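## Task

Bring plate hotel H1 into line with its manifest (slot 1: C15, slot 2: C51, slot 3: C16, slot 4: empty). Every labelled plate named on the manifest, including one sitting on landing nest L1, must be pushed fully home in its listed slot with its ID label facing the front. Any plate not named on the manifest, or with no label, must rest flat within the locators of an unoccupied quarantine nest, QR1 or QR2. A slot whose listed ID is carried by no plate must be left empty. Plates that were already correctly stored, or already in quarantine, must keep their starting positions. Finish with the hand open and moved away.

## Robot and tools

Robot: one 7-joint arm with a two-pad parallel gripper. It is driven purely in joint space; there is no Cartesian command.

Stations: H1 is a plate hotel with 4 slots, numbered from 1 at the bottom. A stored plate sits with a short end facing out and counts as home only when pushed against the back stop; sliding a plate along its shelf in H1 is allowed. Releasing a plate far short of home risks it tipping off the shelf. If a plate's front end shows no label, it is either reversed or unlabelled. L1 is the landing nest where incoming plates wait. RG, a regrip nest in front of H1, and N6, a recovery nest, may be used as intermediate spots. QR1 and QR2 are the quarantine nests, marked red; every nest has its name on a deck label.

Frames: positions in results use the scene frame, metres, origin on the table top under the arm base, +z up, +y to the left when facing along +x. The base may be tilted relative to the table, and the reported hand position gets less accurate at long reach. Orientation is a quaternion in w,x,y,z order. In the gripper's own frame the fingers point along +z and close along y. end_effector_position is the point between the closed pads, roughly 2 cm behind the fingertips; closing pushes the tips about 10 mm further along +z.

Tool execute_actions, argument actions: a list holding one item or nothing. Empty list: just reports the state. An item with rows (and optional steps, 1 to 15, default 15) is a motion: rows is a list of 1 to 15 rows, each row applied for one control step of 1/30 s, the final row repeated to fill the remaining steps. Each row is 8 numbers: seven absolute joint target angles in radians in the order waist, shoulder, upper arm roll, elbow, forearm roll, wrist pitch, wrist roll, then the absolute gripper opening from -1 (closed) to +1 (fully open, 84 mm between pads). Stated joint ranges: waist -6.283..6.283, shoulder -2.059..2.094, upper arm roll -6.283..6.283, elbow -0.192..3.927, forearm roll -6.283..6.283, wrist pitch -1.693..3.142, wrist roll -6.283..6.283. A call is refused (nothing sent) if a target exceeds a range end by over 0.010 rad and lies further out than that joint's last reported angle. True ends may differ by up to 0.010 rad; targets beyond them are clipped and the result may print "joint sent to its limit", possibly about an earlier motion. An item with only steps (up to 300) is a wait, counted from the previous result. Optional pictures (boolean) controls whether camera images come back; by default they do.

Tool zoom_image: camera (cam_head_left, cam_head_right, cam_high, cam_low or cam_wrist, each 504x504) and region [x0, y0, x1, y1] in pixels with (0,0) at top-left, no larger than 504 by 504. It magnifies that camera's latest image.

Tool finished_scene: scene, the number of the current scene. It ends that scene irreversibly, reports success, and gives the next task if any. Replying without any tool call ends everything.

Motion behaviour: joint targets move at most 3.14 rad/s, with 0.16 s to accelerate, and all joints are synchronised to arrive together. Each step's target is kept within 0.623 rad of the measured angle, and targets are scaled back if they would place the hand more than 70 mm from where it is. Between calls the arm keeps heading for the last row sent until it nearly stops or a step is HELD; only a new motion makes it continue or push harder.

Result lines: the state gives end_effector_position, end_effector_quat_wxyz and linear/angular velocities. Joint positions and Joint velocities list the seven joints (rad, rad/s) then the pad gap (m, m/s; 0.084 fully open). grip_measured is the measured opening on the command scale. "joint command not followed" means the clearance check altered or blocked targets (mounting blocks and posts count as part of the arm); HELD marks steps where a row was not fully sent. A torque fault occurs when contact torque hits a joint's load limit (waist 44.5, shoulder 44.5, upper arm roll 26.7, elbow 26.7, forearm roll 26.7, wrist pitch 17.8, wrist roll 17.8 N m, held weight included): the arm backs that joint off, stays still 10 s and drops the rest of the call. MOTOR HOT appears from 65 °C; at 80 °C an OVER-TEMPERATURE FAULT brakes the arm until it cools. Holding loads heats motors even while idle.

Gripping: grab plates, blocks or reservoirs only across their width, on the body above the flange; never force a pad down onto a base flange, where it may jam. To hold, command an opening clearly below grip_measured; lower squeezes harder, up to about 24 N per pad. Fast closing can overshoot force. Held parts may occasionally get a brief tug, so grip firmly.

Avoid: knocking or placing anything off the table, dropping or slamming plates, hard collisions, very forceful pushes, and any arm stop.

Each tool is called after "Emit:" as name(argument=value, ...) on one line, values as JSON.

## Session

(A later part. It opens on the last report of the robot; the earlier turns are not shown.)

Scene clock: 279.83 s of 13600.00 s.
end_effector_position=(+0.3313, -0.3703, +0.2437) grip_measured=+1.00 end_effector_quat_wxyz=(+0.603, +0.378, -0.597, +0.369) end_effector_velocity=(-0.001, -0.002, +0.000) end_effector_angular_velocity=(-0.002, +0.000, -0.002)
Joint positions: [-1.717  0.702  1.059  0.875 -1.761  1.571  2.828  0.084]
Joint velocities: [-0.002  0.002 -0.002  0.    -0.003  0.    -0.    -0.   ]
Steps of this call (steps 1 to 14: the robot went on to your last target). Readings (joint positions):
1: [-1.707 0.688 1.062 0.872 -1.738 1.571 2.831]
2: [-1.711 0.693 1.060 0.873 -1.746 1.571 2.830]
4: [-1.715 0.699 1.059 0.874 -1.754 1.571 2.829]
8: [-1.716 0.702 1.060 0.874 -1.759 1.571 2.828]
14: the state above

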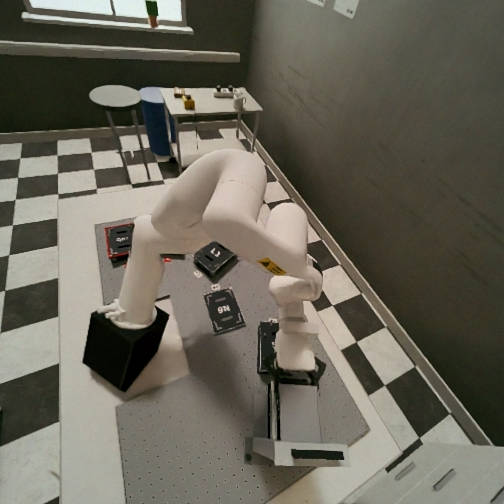

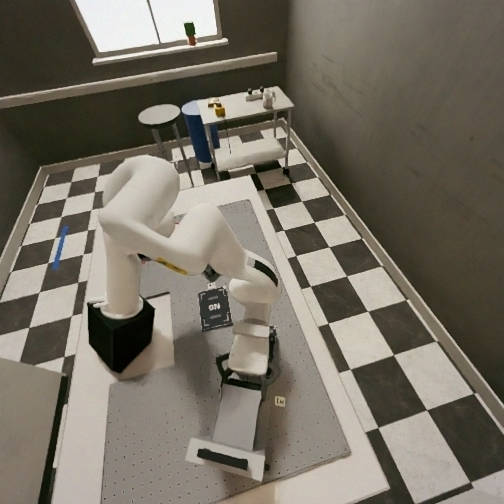

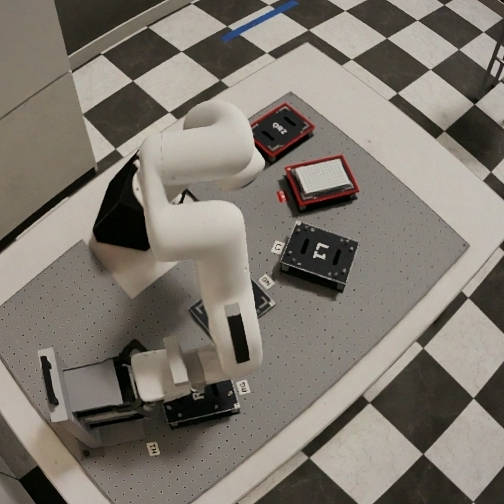

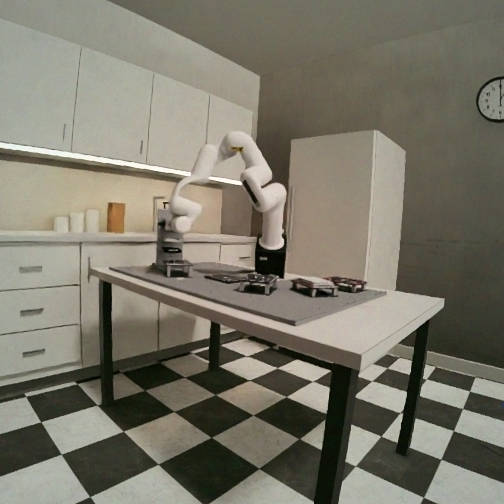

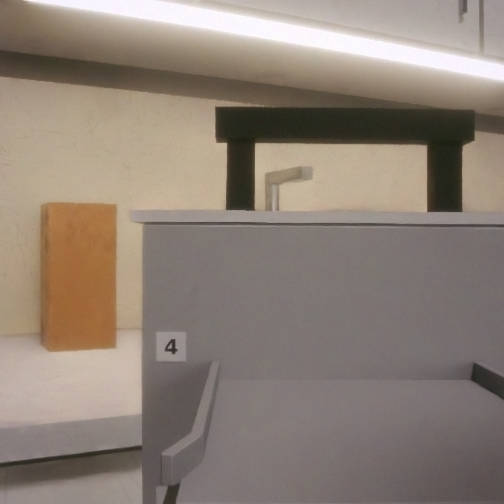

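Emit:
execute_actions(actions=[{"rows":[[-1.7167,0.703,1.0584,0.876,-1.7606,1.5708,2.8275,1],[-1.7167,0.703,1.0584,0.876,-1.7606,1.5708,2.8275,1],[-1.7121,0.7043,1.0547,0.8774,-1.7605,1.5708,2.8294,1],[-1.7076,0.7057,1.0511,0.8788,-1.7603,1.5708,2.8313,1],[-1.703,0.707,1.0474,0.8802,-1.7602,1.5708,2.8331,1],[-1.6984,0.7084,1.0438,0.8816,-1.7601,1.5708,2.835,1],[-1.6939,0.7097,1.0401,0.8831,-1.76,1.5708,2.8369,1],[-1.6893,0.7111,1.0365,0.8845,-1.7598,1.5708,2.8388,1],[-1.6848,0.7124,1.0328,0.8859,-1.7597,1.5708,2.8406,1],[-1.682,0.7133,1.0306,0.8867,-1.7596,1.5708,2.8418,1],[-1.6802,0.7138,1.0292,0.8873,-1.7596,1.5708,2.8425,1]],"steps":15}], pictures=false)

Emit:
execute_actions(actions=[{"steps":10}])

Emit:
zoom_image(camera="cam_wrist", region=[130, 444, 270, 504])

Emit:
zoom_image(camera="cam_wrist", region=[364, 444, 504, 504])

Scene clock: 302.77 s of 13600.00 s.
end_effector_position=(+0.3314, -0.3712, +0.2379) grip_measured=+1.00 end_effector_quat_wxyz=(+0.604, +0.377, -0.596, +0.370) end_effector_velocity=(-0.000, -0.000, -0.004) end_effector_angular_velocity=(-0.007, +0.003, -0.001)
Joint positions: [-1.683  0.711  1.031  0.887 -1.76   1.574  2.841  0.084]
Joint velocities: [ 0.028  0.005 -0.022  0.008  0.002  0.005  0.011  0.   ]
Steps of this call (steps 1 to 30: the robot went on to your last target; steps 31 to 90: nothing new was sent; then 19.43 s passed at rest; steps 91 to 105: all 15 steps of this action). Readings (joint positions):
91: [-1.718 0.703 1.059 0.875 -1.761 1.571 2.828]
92: [-1.717 0.703 1.059 0.875 -1.761 1.571 2.828]
94: [-1.716 0.703 1.058 0.876 -1.761 1.571 2.828]
98: [-1.704 0.707 1.048 0.880 -1.760 1.571 2.833]
105: the state above

Scene clock: 303.10 s of 13600.00 s.
end_effector_position=(+0.3314, -0.3712, +0.2370) grip_measured=+1.00 end_effector_quat_wxyz=(+0.604, +0.377, -0.597, +0.370) end_effector_velocity=(-0.001, +0.000, -0.002) end_effector_angular_velocity=(+0.007, +0.000, -0.000)
Joint positions: [-1.681  0.712  1.029  0.888 -1.76   1.573  2.842  0.084]
Joint velocities: [ 0.001  0.004 -0.001 -0.    -0.001 -0.004 -0.001  0.   ]
Steps of this call (steps 1 to 10: the robot went on to your last target). Readings (joint positions):
1: [-1.682 0.711 1.030 0.887 -1.760 1.574 2.841]
2: [-1.682 0.712 1.030 0.888 -1.760 1.574 2.841]
4: [-1.681 0.712 1.029 0.888 -1.760 1.574 2.842]
8: [-1.681 0.712 1.029 0.888 -1.760 1.573 2.842]
10: the state above

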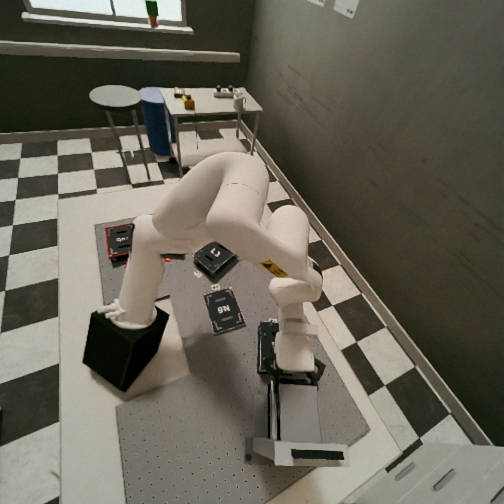

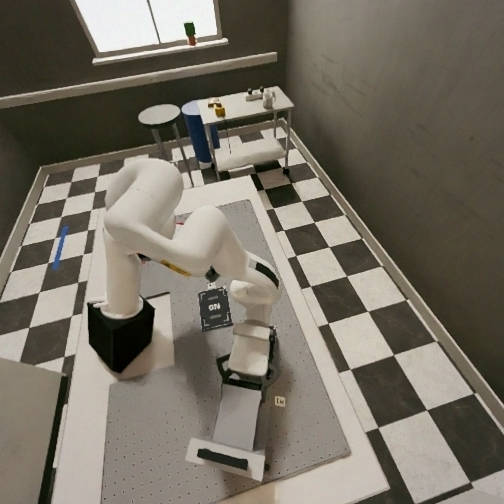

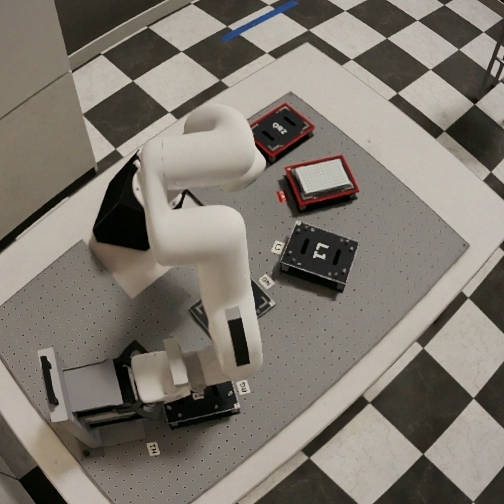

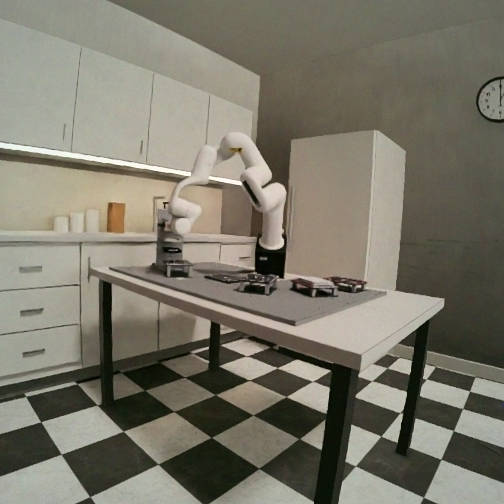

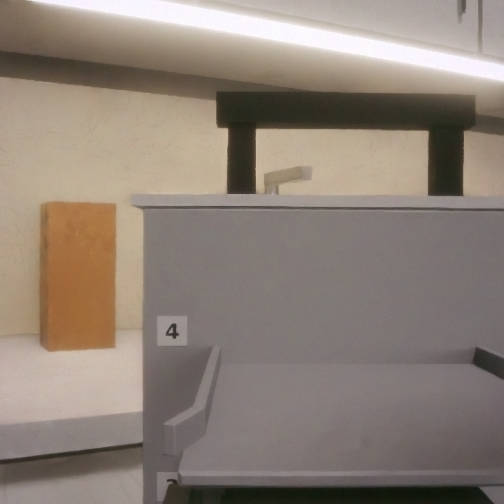

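Region (130, 444, 270, 504) of cam_wrist's 504x504 image, scaled by 3.600, with more detail than that image has; it fills the top 216 rows of this view, and the rest is white.

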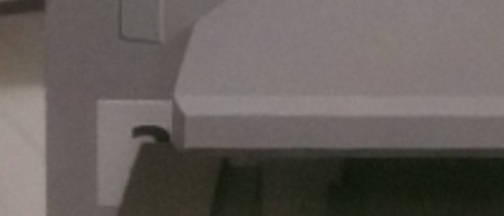

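Region (364, 444, 504, 504) of cam_wrist's 504x504 image, scaled by 3.600, with more detail than that image has; it fills the top 216 rows of this view, and the rest is white.

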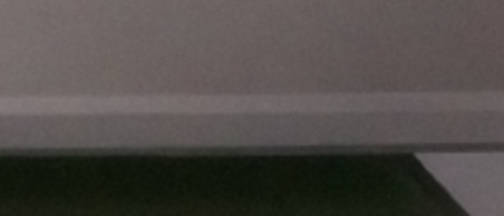

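Emit:
execute_actions(actions=[{"rows":[[-1.69,0.711,1.037,0.8843,-1.7598,1.5708,2.8385,1],[-1.6984,0.7084,1.0438,0.8816,-1.7601,1.5708,2.835,1],[-1.7076,0.7057,1.0511,0.8788,-1.7603,1.5708,2.8313,1]],"steps":15}])

Scene clock: 307.97 s of 13600.00 s.
end_effector_position=(+0.3314, -0.3706, +0.2416) grip_measured=+1.00 end_effector_quat_wxyz=(+0.603, +0.378, -0.598, +0.369) end_effector_velocity=(-0.000, -0.000, +0.000) end_effector_angular_velocity=(+0.001, -0.000, -0.000)
Joint positions: [-1.707  0.706  1.051  0.879 -1.76   1.571  2.831  0.084]
Joint velocities: [-0.002 -0.     0.001 -0.001 -0.    -0.001 -0.001  0.   ]
Steps of this call (steps 1 to 15: the robot went on to your last target; steps 16 to 90: nothing new was sent; then 1.37 s passed at rest; steps 91 to 105: all 15 steps of this action). Readings (joint positions):
91: [-1.680 0.714 1.029 0.887 -1.760 1.571 2.842]
92: [-1.682 0.713 1.031 0.886 -1.760 1.571 2.842]
94: [-1.691 0.711 1.038 0.884 -1.760 1.571 2.838]
98: [-1.705 0.706 1.048 0.880 -1.760 1.571 2.833]
105: the state above

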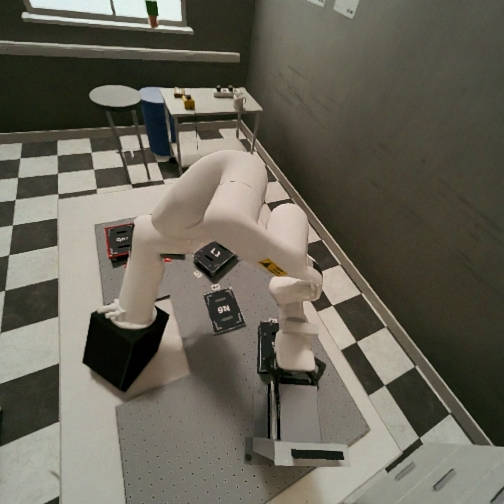

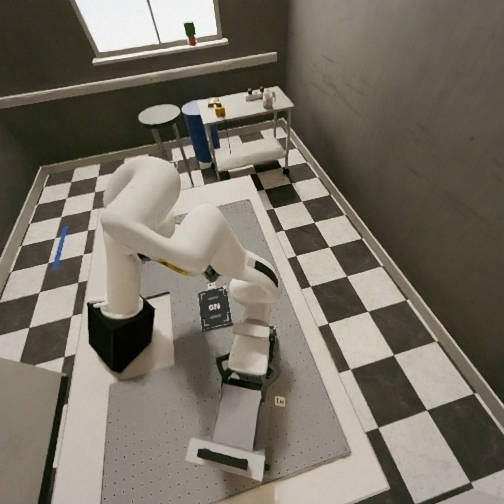

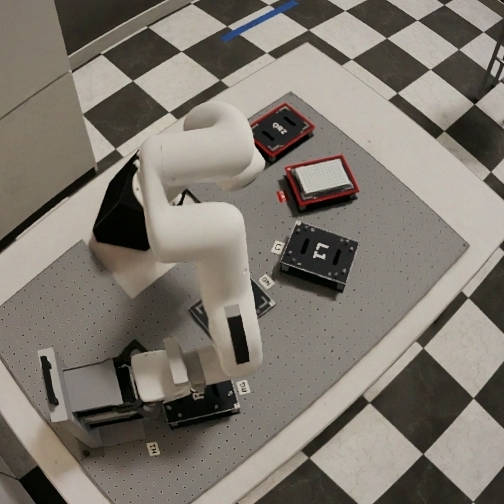

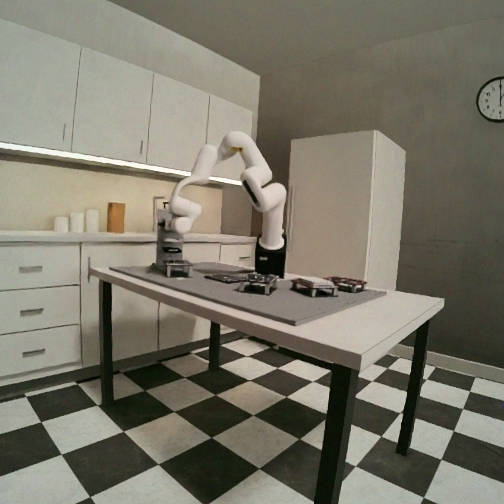

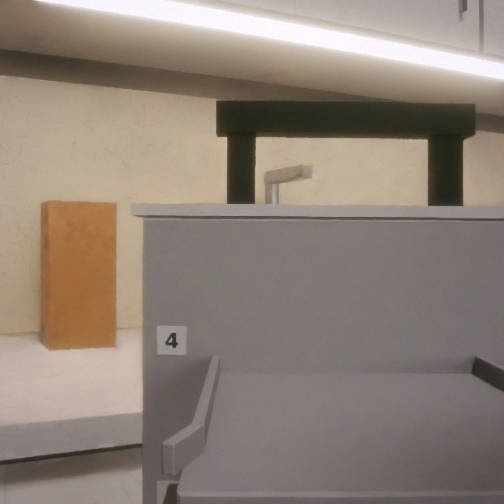

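Emit:
execute_actions(actions=[{"rows":[[-1.7094,0.7051,1.0521,0.8761,-1.7605,1.5708,2.8327,1],[-1.7094,0.7051,1.0521,0.8761,-1.7605,1.5708,2.8327,1],[-1.7094,0.7051,1.0521,0.8761,-1.7605,1.5708,2.8327,1],[-1.7048,0.7064,1.0484,0.8775,-1.7604,1.5708,2.8346,1],[-1.7003,0.7078,1.0448,0.8789,-1.7603,1.5708,2.8364,1],[-1.6957,0.7091,1.0411,0.8803,-1.7602,1.5708,2.8383,1],[-1.6911,0.7105,1.0375,0.8818,-1.76,1.5708,2.8402,1],[-1.6866,0.7118,1.0338,0.8832,-1.7599,1.5708,2.842,1],[-1.682,0.7132,1.0302,0.8846,-1.7598,1.5708,2.8439,1]],"steps":15}], pictures=false)

Emit:
execute_actions(actions=[{"steps":6}])

Emit:
zoom_image(camera="cam_wrist", region=[130, 444, 270, 504])

Emit:
zoom_image(camera="cam_wrist", region=[364, 444, 504, 504])

Scene clock: 329.47 s of 13600.00 s.
end_effector_position=(+0.3307, -0.3702, +0.2357) grip_measured=+1.00 end_effector_quat_wxyz=(+0.603, +0.378, -0.598, +0.369) end_effector_velocity=(-0.000, -0.001, -0.002) end_effector_angular_velocity=(-0.004, -0.003, -0.002)
Joint positions: [-1.683  0.713  1.031  0.884 -1.76   1.571  2.843  0.084]
Joint velocities: [ 0.015  0.004 -0.014  0.008  0.001  0.     0.007 -0.   ]
Steps of this call (steps 1 to 15: the robot went on to your last target; steps 16 to 90: nothing new was sent; then 18.00 s passed at rest; steps 91 to 105: all 15 steps of this action). Readings (joint positions):
91: [-1.708 0.706 1.051 0.879 -1.760 1.571 2.831]
92: [-1.708 0.706 1.051 0.878 -1.760 1.571 2.832]
94: [-1.709 0.705 1.052 0.877 -1.760 1.571 2.832]
98: [-1.700 0.708 1.045 0.879 -1.760 1.571 2.836]
105: the state above

Scene clock: 329.67 s of 13600.00 s.
end_effector_position=(+0.3306, -0.3703, +0.2356) grip_measured=+1.00 end_effector_quat_wxyz=(+0.603, +0.378, -0.598, +0.369) end_effector_velocity=(-0.000, +0.000, -0.001) end_effector_angular_velocity=(+0.001, +0.001, +0.001)
Joint positions: [-1.682  0.713  1.03   0.885 -1.76   1.571  2.844  0.084]
Joint velocities: [ 0.001  0.001 -0.001 -0.    -0.001 -0.     0.    -0.   ]
Steps of this call (steps 1 to 6: the robot went on to your last target). Readings (joint positions):
1: [-1.683 0.713 1.031 0.884 -1.760 1.571 2.844]
2: [-1.683 0.713 1.031 0.884 -1.760 1.571 2.844]
4: [-1.682 0.713 1.030 0.885 -1.760 1.571 2.844]
6: the state above

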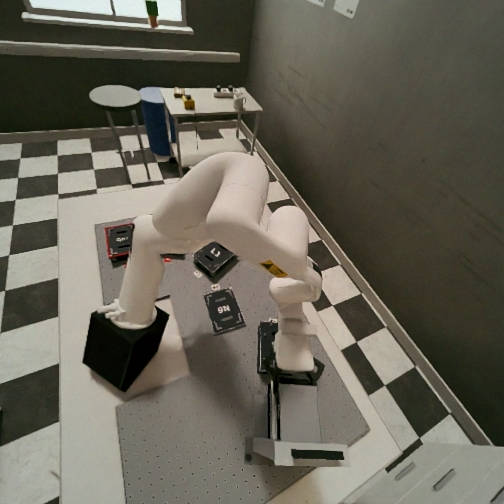

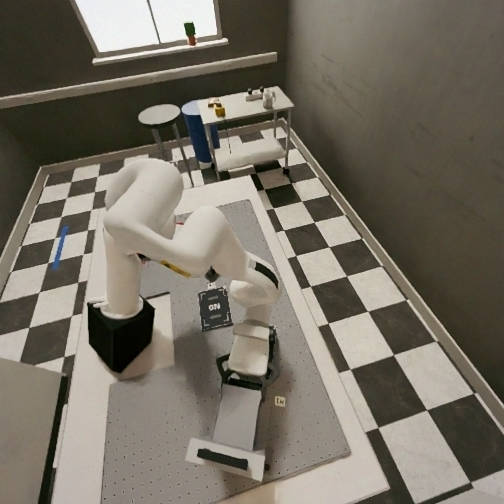

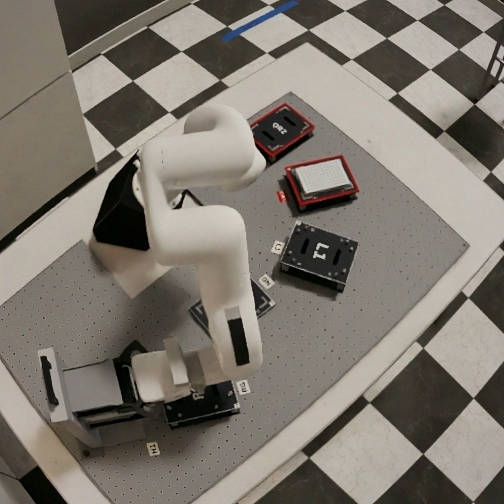

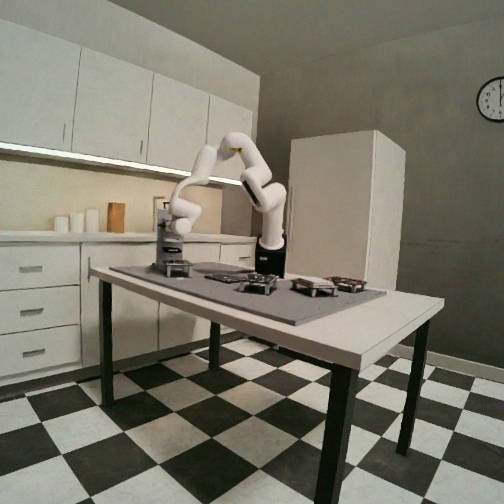

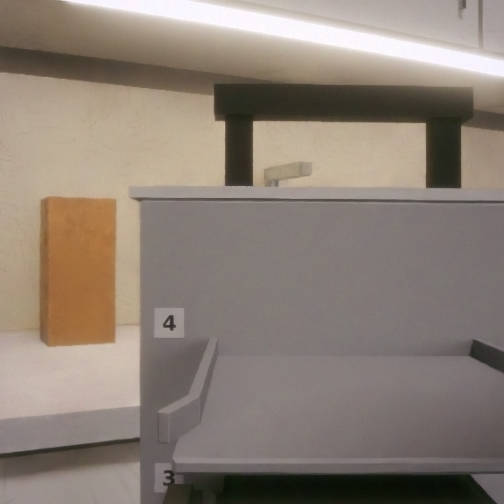

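Region (130, 444, 270, 504) of cam_wrist's 504x504 image, scaled by 3.600, with more detail than that image has; it fills the top 216 rows of this view, and the rest is white.

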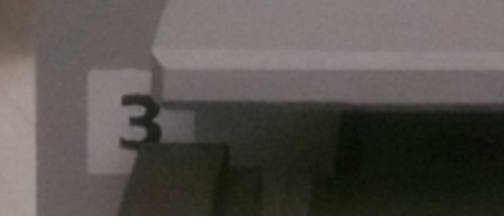

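Region (364, 444, 504, 504) of cam_wrist's 504x504 image, scaled by 3.600, with more detail than that image has; it fills the top 216 rows of this view, and the rest is white.

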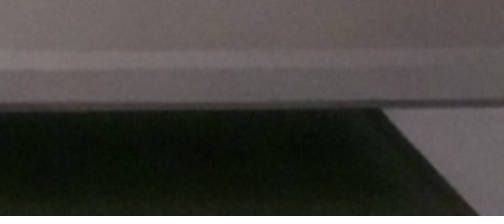

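Emit:
execute_actions(actions=[{"rows":[[-1.6803,0.7137,1.0288,0.8852,-1.7598,1.5708,2.8446,1],[-1.6803,0.7137,1.0288,0.8852,-1.7598,1.5708,2.8446,1],[-1.6803,0.7137,1.0288,0.8852,-1.7598,1.5708,2.8446,1],[-1.6803,0.7137,1.0288,0.8852,-1.7598,1.5708,2.8446,0.97],[-1.6803,0.7137,1.0288,0.8852,-1.7598,1.5708,2.8446,0.95],[-1.6803,0.7137,1.0288,0.8852,-1.7598,1.5708,2.8446,0.93],[-1.6803,0.7137,1.0288,0.8852,-1.7598,1.5708,2.8446,0.9],[-1.6803,0.7137,1.0288,0.8852,-1.7598,1.5708,2.8446,0.85],[-1.6803,0.7137,1.0288,0.8852,-1.7598,1.5708,2.8446,0.7],[-1.6803,0.7137,1.0288,0.8852,-1.7598,1.5708,2.8446,0.4],[-1.6803,0.7137,1.0288,0.8852,-1.7598,1.5708,2.8446,0],[-1.6803,0.7137,1.0288,0.8852,-1.7598,1.5708,2.8446,-0.5],[-1.6803,0.7137,1.0288,0.8852,-1.7598,1.5708,2.8446,-1]],"steps":15}])

Emit:
zoom_image(camera="cam_wrist", region=[130, 444, 270, 504])

Emit:
zoom_image(camera="cam_wrist", region=[364, 444, 504, 504])

Scene clock: 341.00 s of 13600.00 s.
end_effector_position=(+0.3307, -0.3703, +0.2352) grip_measured=+0.93 end_effector_quat_wxyz=(+0.603, +0.378, -0.597, +0.369) end_effector_velocity=(+0.000, -0.000, +0.000) end_effector_angular_velocity=(-0.001, -0.000, +0.000)
Joint positions: [-1.68   0.714  1.029  0.885 -1.76   1.571  2.845  0.082]
Joint velocities: [ 0.    -0.001 -0.     0.    -0.    -0.     0.     0.   ]
Steps of this call (steps 1 to 15: the robot went on to your last target; steps 16 to 90: nothing new was sent; then 7.83 s passed at rest; steps 91 to 105: all 15 steps of this action). Readings (joint positions):
91: [-1.682 0.713 1.030 0.885 -1.760 1.571 2.844]
92: [-1.682 0.713 1.030 0.885 -1.760 1.571 2.844]
94: [-1.681 0.714 1.029 0.885 -1.760 1.571 2.844]
98: [-1.680 0.714 1.029 0.885 -1.760 1.571 2.845]
105: the state above

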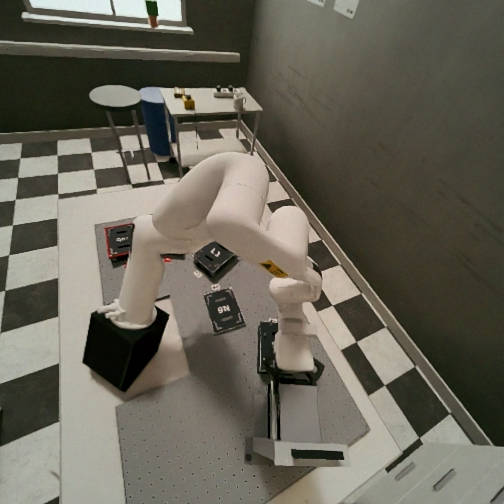

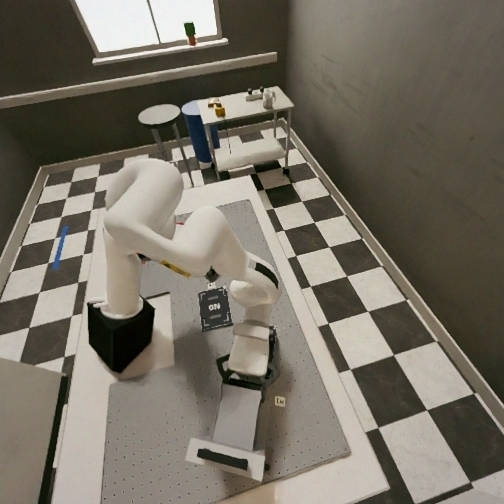

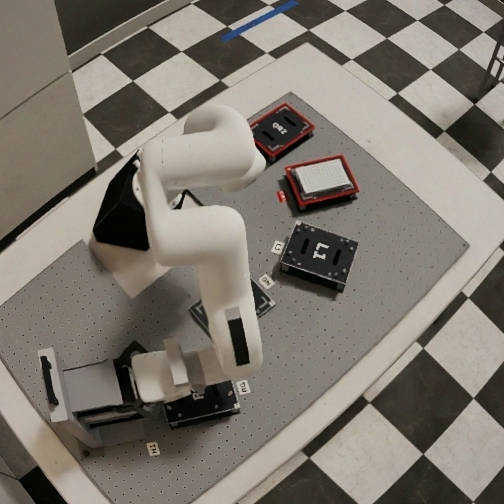

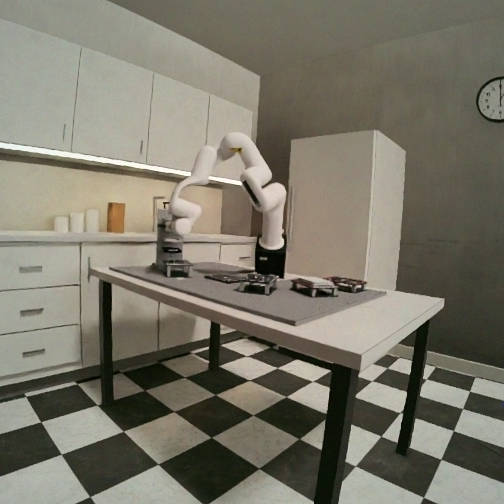

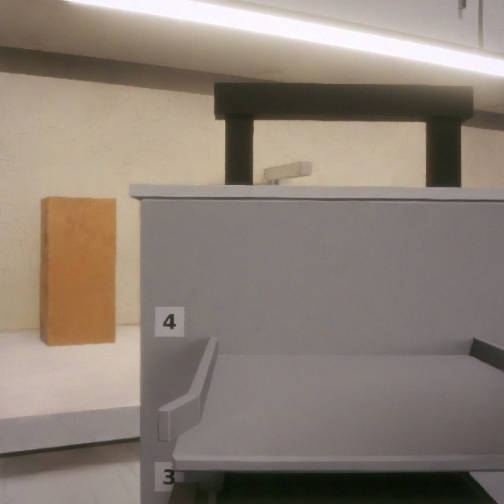

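Region (130, 444, 270, 504) of cam_wrist's 504x504 image, scaled by 3.600, with more detail than that image has; it fills the top 216 rows of this view, and the rest is white.

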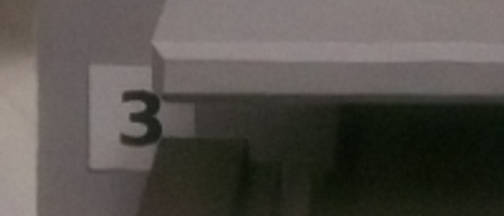

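Region (364, 444, 504, 504) of cam_wrist's 504x504 image, scaled by 3.600, with more detail than that image has; it fills the top 216 rows of this view, and the rest is white.

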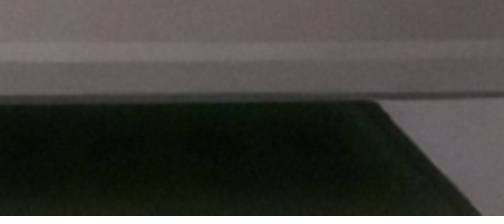

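Emit:
execute_actions(actions=[{"rows":[[-1.6782,0.7106,1.0301,0.8844,-1.7553,1.5708,2.8452,-1],[-1.6845,0.7085,1.0353,0.8823,-1.7552,1.5708,2.8427,-1],[-1.6908,0.7064,1.0406,0.8801,-1.7551,1.5708,2.8401,-1],[-1.697,0.7042,1.0458,0.878,-1.755,1.5708,2.8376,-1],[-1.7033,0.7021,1.051,0.8759,-1.7548,1.5708,2.8351,-1],[-1.7096,0.7,1.0563,0.8737,-1.7547,1.5708,2.8325,-1],[-1.7159,0.6979,1.0615,0.8716,-1.7546,1.5708,2.83,-1],[-1.7159,0.6979,1.0615,0.8716,-1.7546,1.5708,2.83,-1],[-1.7108,0.6907,1.0644,0.8698,-1.7441,1.5708,2.8314,-1],[-1.7034,0.6806,1.0683,0.8675,-1.7294,1.5708,2.8332,-1],[-1.6946,0.6691,1.0724,0.8652,-1.7126,1.5708,2.835,-1],[-1.6845,0.6562,1.0766,0.8629,-1.6938,1.5708,2.8368,-1],[-1.6739,0.6433,1.0804,0.8609,-1.6749,1.5708,2.8383,-1],[-1.6629,0.6304,1.0837,0.8592,-1.656,1.5708,2.8396,-1],[-1.6503,0.6161,1.087,0.8578,-1.6351,1.5708,2.8407,-1]],"steps":15}], pictures=false)

Emit:
execute_actions(actions=[{"rows":[[-1.6372,0.6018,1.0896,0.8567,-1.6141,1.5708,2.8416,-1],[-1.6237,0.5876,1.0918,0.856,-1.5932,1.5708,2.8421,-1],[-1.6096,0.5734,1.0934,0.8558,-1.5722,1.5708,2.8422,-1],[-1.5951,0.5592,1.0945,0.856,-1.5513,1.5708,2.8421,-1],[-1.5801,0.545,1.0951,0.8566,-1.5304,1.5708,2.8416,-1],[-1.5647,0.5309,1.0951,0.8576,-1.5094,1.5708,2.8409,-1],[-1.5487,0.5168,1.0946,0.859,-1.4885,1.5708,2.8398,-1],[-1.5323,0.5027,1.0936,0.8608,-1.4675,1.5708,2.8383,-1],[-1.5154,0.4886,1.092,0.8631,-1.4466,1.5708,2.8366,-1],[-1.4981,0.4745,1.09,0.8657,-1.4257,1.5708,2.8345,-1],[-1.4802,0.4605,1.0873,0.8688,-1.4047,1.5708,2.8322,-1],[-1.4693,0.4521,1.0855,0.8708,-1.3922,1.5708,2.8306,-1],[-1.462,0.4465,1.0843,0.8722,-1.3838,1.5708,2.8295,-1],[-1.4821,0.4412,1.1018,0.8679,-1.3835,1.5708,2.8235,-1],[-1.5166,0.4327,1.1319,0.8608,-1.383,1.5708,2.8133,-1]],"steps":15}], pictures=false)

Emit:
execute_actions(actions=[{"rows":[[-1.5592,0.423,1.1693,0.8526,-1.3823,1.5708,2.8009,-1],[-1.6073,0.4131,1.2117,0.8441,-1.3816,1.5708,2.7872,-1],[-1.6572,0.4039,1.256,0.8359,-1.3809,1.5708,2.7731,-1],[-1.7088,0.3953,1.302,0.8281,-1.3802,1.5708,2.7588,-1],[-1.7581,0.388,1.3461,0.8213,-1.3796,1.5708,2.7453,-1],[-1.8047,0.3817,1.3879,0.8152,-1.379,1.5708,2.7327,-1],[-1.835,0.378,1.4152,0.8116,-1.3787,1.5708,2.7245,-1],[-1.8482,0.3765,1.427,0.81,-1.3785,1.5708,2.721,-1],[-1.8482,0.3765,1.427,0.81,-1.3785,1.5708,2.721,-1],[-1.8482,0.3765,1.427,0.81,-1.3785,1.5708,2.721,-1],[-1.8525,0.3843,1.4236,0.8081,-1.3892,1.5708,2.7225,-1],[-1.8583,0.3951,1.4188,0.8057,-1.4043,1.5708,2.7243,-1],[-1.865,0.4075,1.4131,0.8032,-1.4215,1.5708,2.7262,-1],[-1.8731,0.4229,1.4059,0.8005,-1.4431,1.5708,2.7283,-1],[-1.8811,0.4384,1.3985,0.7982,-1.4646,1.5708,2.7301,-1]],"steps":15}], pictures=false)

Emit:
execute_actions(actions=[{"rows":[[-1.889,0.4537,1.3909,0.7964,-1.4862,1.5708,2.7315,-1],[-1.8967,0.4691,1.3831,0.7949,-1.5077,1.5708,2.7326,-1],[-1.9043,0.4845,1.3751,0.7939,-1.5292,1.5708,2.7334,-1],[-1.9117,0.4998,1.3669,0.7933,-1.5508,1.5708,2.7339,-1],[-1.919,0.5151,1.3585,0.7931,-1.5724,1.5708,2.734,-1],[-1.9261,0.5304,1.3499,0.7933,-1.5939,1.5708,2.7339,-1],[-1.9332,0.5457,1.3411,0.794,-1.6155,1.5708,2.7334,-1],[-1.94,0.5609,1.3321,0.7951,-1.637,1.5708,2.7325,-1],[-1.9467,0.5761,1.3229,0.7966,-1.6586,1.5708,2.7314,-1],[-1.9533,0.5913,1.3135,0.7985,-1.6802,1.5708,2.7299,-1],[-1.9598,0.6065,1.304,0.8008,-1.7018,1.5708,2.7281,-1],[-1.9661,0.6217,1.2942,0.8036,-1.7233,1.5708,2.726,-1],[-1.9704,0.6323,1.2872,0.8058,-1.7384,1.5708,2.7243,-1],[-1.9734,0.6398,1.2822,0.8075,-1.7492,1.5708,2.723,-1],[-1.9752,0.6444,1.2791,0.8085,-1.7557,1.5708,2.7222,-1]],"steps":15}], pictures=false)

Emit:
execute_actions(actions=[{"steps":14}])

Emit:
zoom_image(camera="cam_wrist", region=[130, 444, 270, 504])

Emit:
zoom_image(camera="cam_wrist", region=[364, 444, 504, 504])

Scene clock: 396.53 s of 13600.00 s.
end_effector_position=(+0.3391, -0.3527, +0.2438) grip_measured=+0.93 end_effector_quat_wxyz=(+0.603, +0.378, -0.598, +0.369) end_effector_velocity=(+0.087, +0.149, -0.003) end_effector_angular_velocity=(+0.019, -0.005, +0.038)
Joint positions: [-1.688  0.662  1.073  0.865 -1.701  1.571  2.836  0.082]
Joint velocities: [ 0.261 -0.327  0.13  -0.058  0.464 -0.005  0.035  0.   ]
Steps of this call (steps 1 to 15: the robot went on to your last target; steps 16 to 90: nothing new was sent; then 52.03 s passed at rest; steps 91 to 105: all 15 steps of this action). Readings (joint positions):
91: [-1.680 0.714 1.029 0.885 -1.760 1.571 2.845]
92: [-1.680 0.713 1.029 0.885 -1.759 1.571 2.845]
94: [-1.683 0.711 1.033 0.883 -1.757 1.570 2.843]
98: [-1.701 0.703 1.049 0.876 -1.755 1.571 2.836]
105: the state above

Scene clock: 397.03 s of 13600.00 s.
end_effector_position=(+0.3824, -0.2657, +0.2438) grip_measured=+0.93 end_effector_quat_wxyz=(+0.603, +0.380, -0.596, +0.370) end_effector_velocity=(+0.069, +0.128, +0.015) end_effector_angular_velocity=(+0.044, +0.000, +0.060)
Joint positions: [-1.489  0.465  1.093  0.868 -1.413  1.571  2.831  0.082]
Joint velocities: [ 0.127 -0.288  0.172 -0.002  0.354 -0.008 -0.093  0.   ]
Steps of this call (steps 1 to 15: all 15 steps of this action). Readings (joint positions):
1: [-1.678 0.650 1.077 0.863 -1.685 1.571 2.837]
2: [-1.668 0.638 1.081 0.861 -1.667 1.571 2.838]
4: [-1.645 0.612 1.087 0.858 -1.629 1.571 2.840]
8: [-1.591 0.557 1.094 0.857 -1.548 1.571 2.841]
15: the state above

Scene clock: 397.53 s of 13600.00 s.
end_effector_position=(+0.3820, -0.2653, +0.2964) grip_measured=+0.93 end_effector_quat_wxyz=(+0.604, +0.379, -0.596, +0.369) end_effector_velocity=(-0.052, -0.103, +0.008) end_effector_angular_velocity=(+0.015, +0.016, +0.014)
Joint positions: [-1.85   0.396  1.412  0.807 -1.405  1.571  2.727  0.082]
Joint velocities: [-0.236  0.257 -0.022 -0.077 -0.37  -0.004  0.008 -0.   ]
Steps of this call (steps 1 to 15: all 15 steps of this action). Readings (joint positions):
1: [-1.489 0.456 1.101 0.867 -1.403 1.570 2.827]
2: [-1.500 0.448 1.114 0.864 -1.397 1.570 2.822]
4: [-1.545 0.432 1.156 0.855 -1.388 1.571 2.807]
8: [-1.698 0.401 1.289 0.832 -1.382 1.571 2.763]
15: the state above

Scene clock: 398.03 s of 13600.00 s.
end_effector_position=(+0.3398, -0.3514, +0.2981) grip_measured=+0.93 end_effector_quat_wxyz=(+0.603, +0.378, -0.598, +0.369) end_effector_velocity=(-0.089, -0.162, +0.003) end_effector_angular_velocity=(-0.009, -0.003, -0.026)
Joint positions: [-1.959  0.606  1.303  0.802 -1.701  1.571  2.727  0.082]
Joint velocities: [-0.17   0.385 -0.254  0.061 -0.538  0.002 -0.044 -0.   ]
Steps of this call (steps 1 to 15: all 15 steps of this action). Readings (joint positions):
1: [-1.858 0.406 1.410 0.805 -1.419 1.571 2.727]
2: [-1.865 0.418 1.406 0.802 -1.435 1.571 2.728]
4: [-1.881 0.444 1.393 0.798 -1.472 1.571 2.730]
8: [-1.912 0.503 1.363 0.794 -1.554 1.571 2.733]
15: the state above

Scene clock: 398.50 s of 13600.00 s.
end_effector_position=(+0.3324, -0.3667, +0.2979) grip_measured=+0.93 end_effector_quat_wxyz=(+0.603, +0.379, -0.597, +0.370) end_effector_velocity=(-0.003, -0.002, +0.001) end_effector_angular_velocity=(-0.002, -0.000, -0.006)
Joint positions: [-1.975  0.644  1.28   0.808 -1.755  1.571  2.722  0.082]
Joint velocities: [-0.003  0.003 -0.005  0.001 -0.003  0.001  0.     0.   ]
Steps of this call (steps 1 to 14: the robot went on to your last target). Readings (joint positions):
1: [-1.965 0.618 1.295 0.804 -1.717 1.571 2.726]
2: [-1.969 0.627 1.289 0.806 -1.730 1.571 2.725]
4: [-1.973 0.637 1.282 0.807 -1.745 1.571 2.723]
8: [-1.974 0.643 1.281 0.808 -1.754 1.571 2.722]
14: the state above

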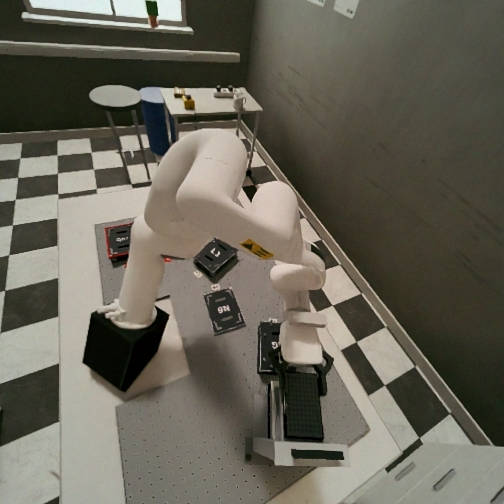

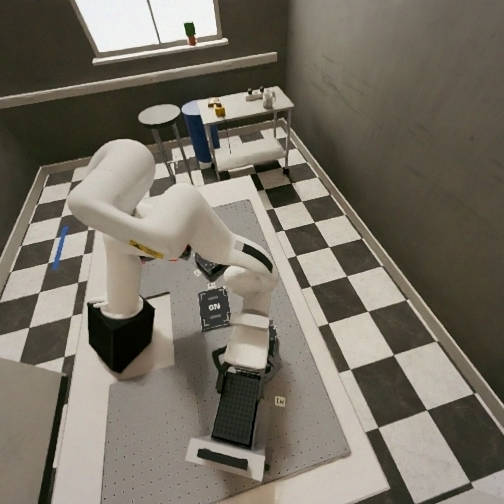

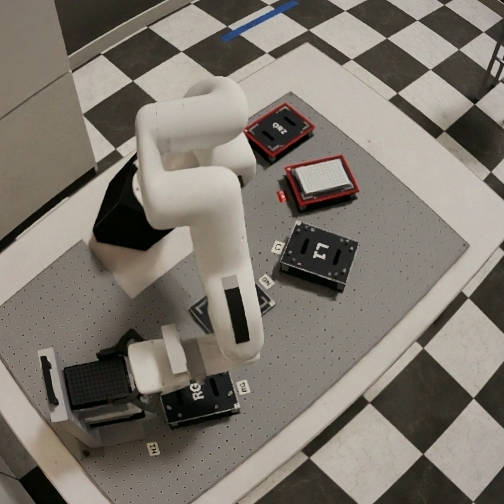

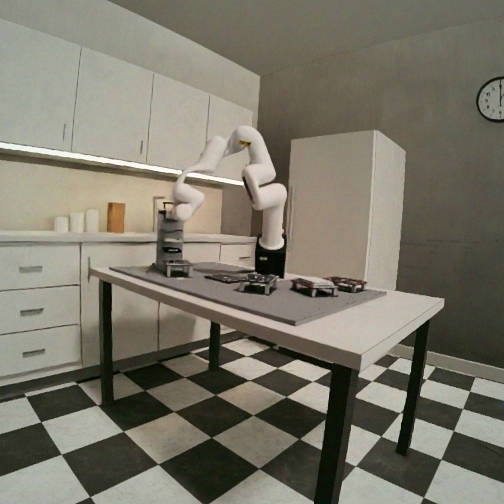

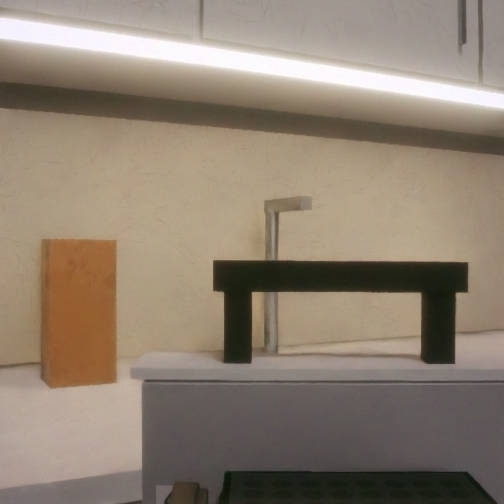

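Region (130, 444, 270, 504) of cam_wrist's 504x504 image, scaled by 3.600, with more detail than that image has; it fills the top 216 rows of this view, and the rest is white.

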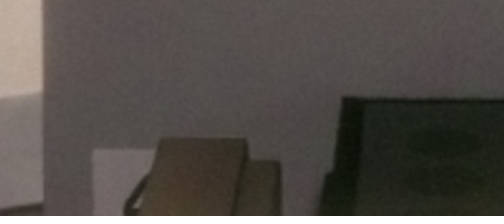

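Region (364, 444, 504, 504) of cam_wrist's 504x504 image, scaled by 3.600, with more detail than that image has; it fills the top 216 rows of this view, and the rest is white.

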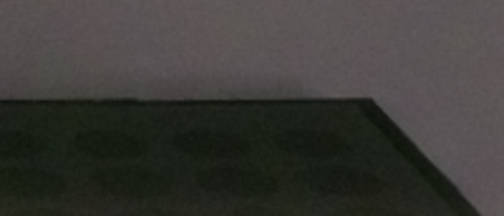

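Emit:
execute_actions(actions=[{"rows":[[-1.9699,0.6455,1.2742,0.8098,-1.7562,1.5708,2.7243,-1],[-1.9646,0.6467,1.2694,0.811,-1.7566,1.5708,2.7265,-1],[-1.9594,0.6478,1.2645,0.8123,-1.7571,1.5708,2.7286,-1],[-1.9541,0.6489,1.2597,0.8135,-1.7576,1.5708,2.7308,-1],[-1.9488,0.65,1.2548,0.8148,-1.758,1.5708,2.7329,-1],[-1.9435,0.6512,1.25,0.816,-1.7585,1.5708,2.735,-1],[-1.9383,0.6523,1.2451,0.8173,-1.7589,1.5708,2.7372,-1],[-1.933,0.6534,1.2403,0.8185,-1.7594,1.5708,2.7393,-1]],"steps":15}], pictures=false)

Emit:
execute_actions(actions=[{"steps":5}])

Emit:
zoom_image(camera="cam_wrist", region=[130, 444, 270, 504])

Emit:
zoom_image(camera="cam_wrist", region=[364, 444, 504, 504])

Scene clock: 417.03 s of 13600.00 s.
end_effector_position=(+0.3315, -0.3685, +0.2897) grip_measured=+0.93 end_effector_quat_wxyz=(+0.603, +0.378, -0.597, +0.369) end_effector_velocity=(-0.001, -0.001, -0.003) end_effector_angular_velocity=(+0.001, -0.001, -0.001)
Joint positions: [-1.934  0.653  1.241  0.818 -1.759  1.571  2.739  0.082]
Joint velocities: [ 0.012  0.004 -0.012  0.004 -0.001 -0.001  0.005  0.   ]
Steps of this call (steps 1 to 30: the robot went on to your last target; steps 31 to 90: nothing new was sent; then 15.03 s passed at rest; steps 91 to 105: all 15 steps of this action). Readings (joint positions):
91: [-1.975 0.644 1.279 0.809 -1.756 1.571 2.722]
92: [-1.974 0.645 1.278 0.809 -1.756 1.571 2.723]
94: [-1.969 0.646 1.273 0.810 -1.756 1.571 2.725]
98: [-1.951 0.649 1.257 0.815 -1.758 1.572 2.732]
105: the state above

Scene clock: 417.20 s of 13600.00 s.
end_effector_position=(+0.3315, -0.3685, +0.2895) grip_measured=+0.93 end_effector_quat_wxyz=(+0.603, +0.378, -0.598, +0.369) end_effector_velocity=(+0.000, +0.000, -0.001) end_effector_angular_velocity=(+0.002, -0.002, +0.001)
Joint positions: [-1.933  0.653  1.241  0.819 -1.759  1.571  2.739  0.082]
Joint velocities: [ 0.002  0.001 -0.001  0.    -0.    -0.002  0.002 -0.   ]
Steps of this call (steps 1 to 5: the robot went on to your last target). Readings (joint positions):
1: [-1.934 0.653 1.241 0.818 -1.759 1.571 2.739]
2: [-1.934 0.653 1.241 0.819 -1.759 1.571 2.739]
4: [-1.933 0.653 1.241 0.819 -1.759 1.571 2.739]
5: the state above

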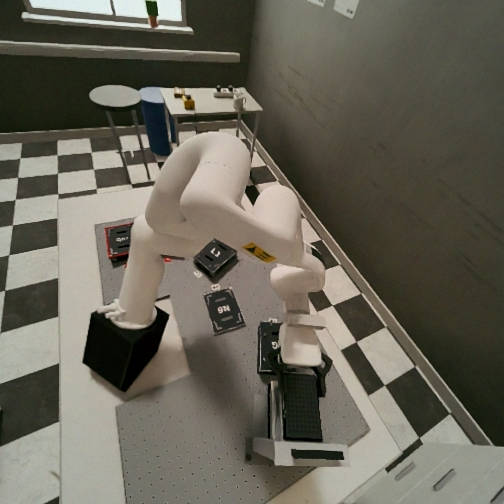

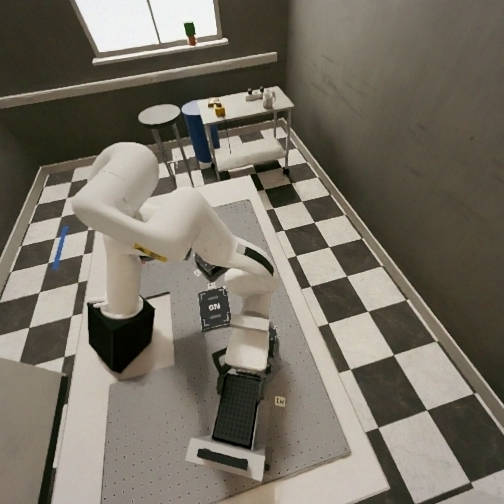

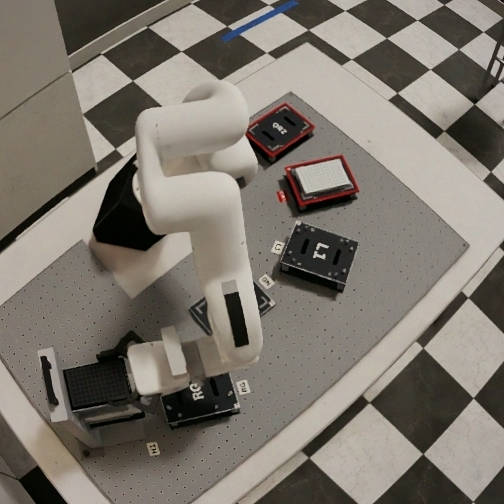

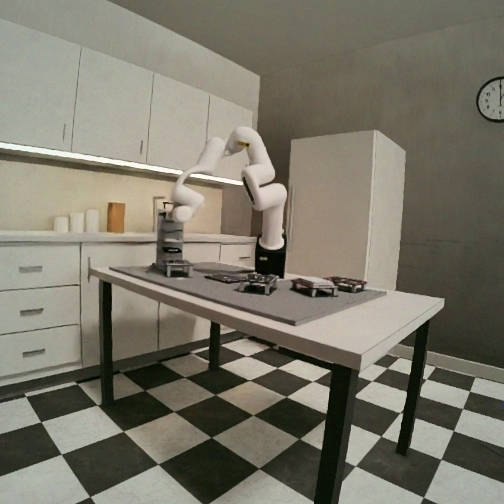

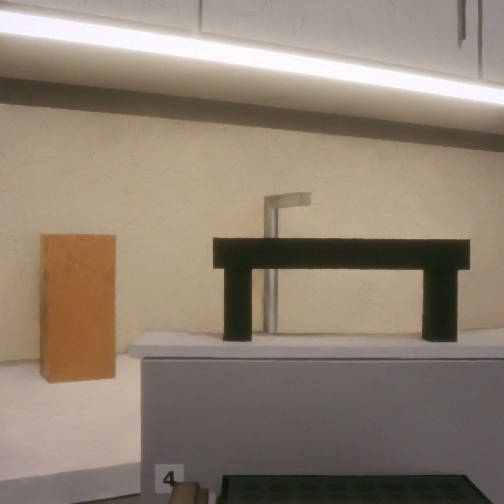

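Region (130, 444, 270, 504) of cam_wrist's 504x504 image, scaled by 3.600, with more detail than that image has; it fills the top 216 rows of this view, and the rest is white.

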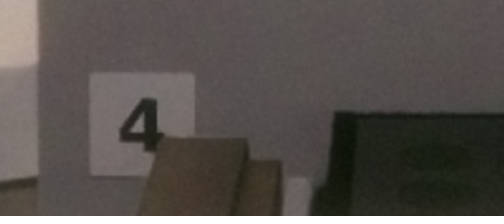

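Region (364, 444, 504, 504) of cam_wrist's 504x504 image, scaled by 3.600, with more detail than that image has; it fills the top 216 rows of this view, and the rest is white.

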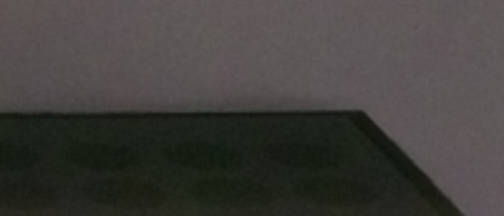

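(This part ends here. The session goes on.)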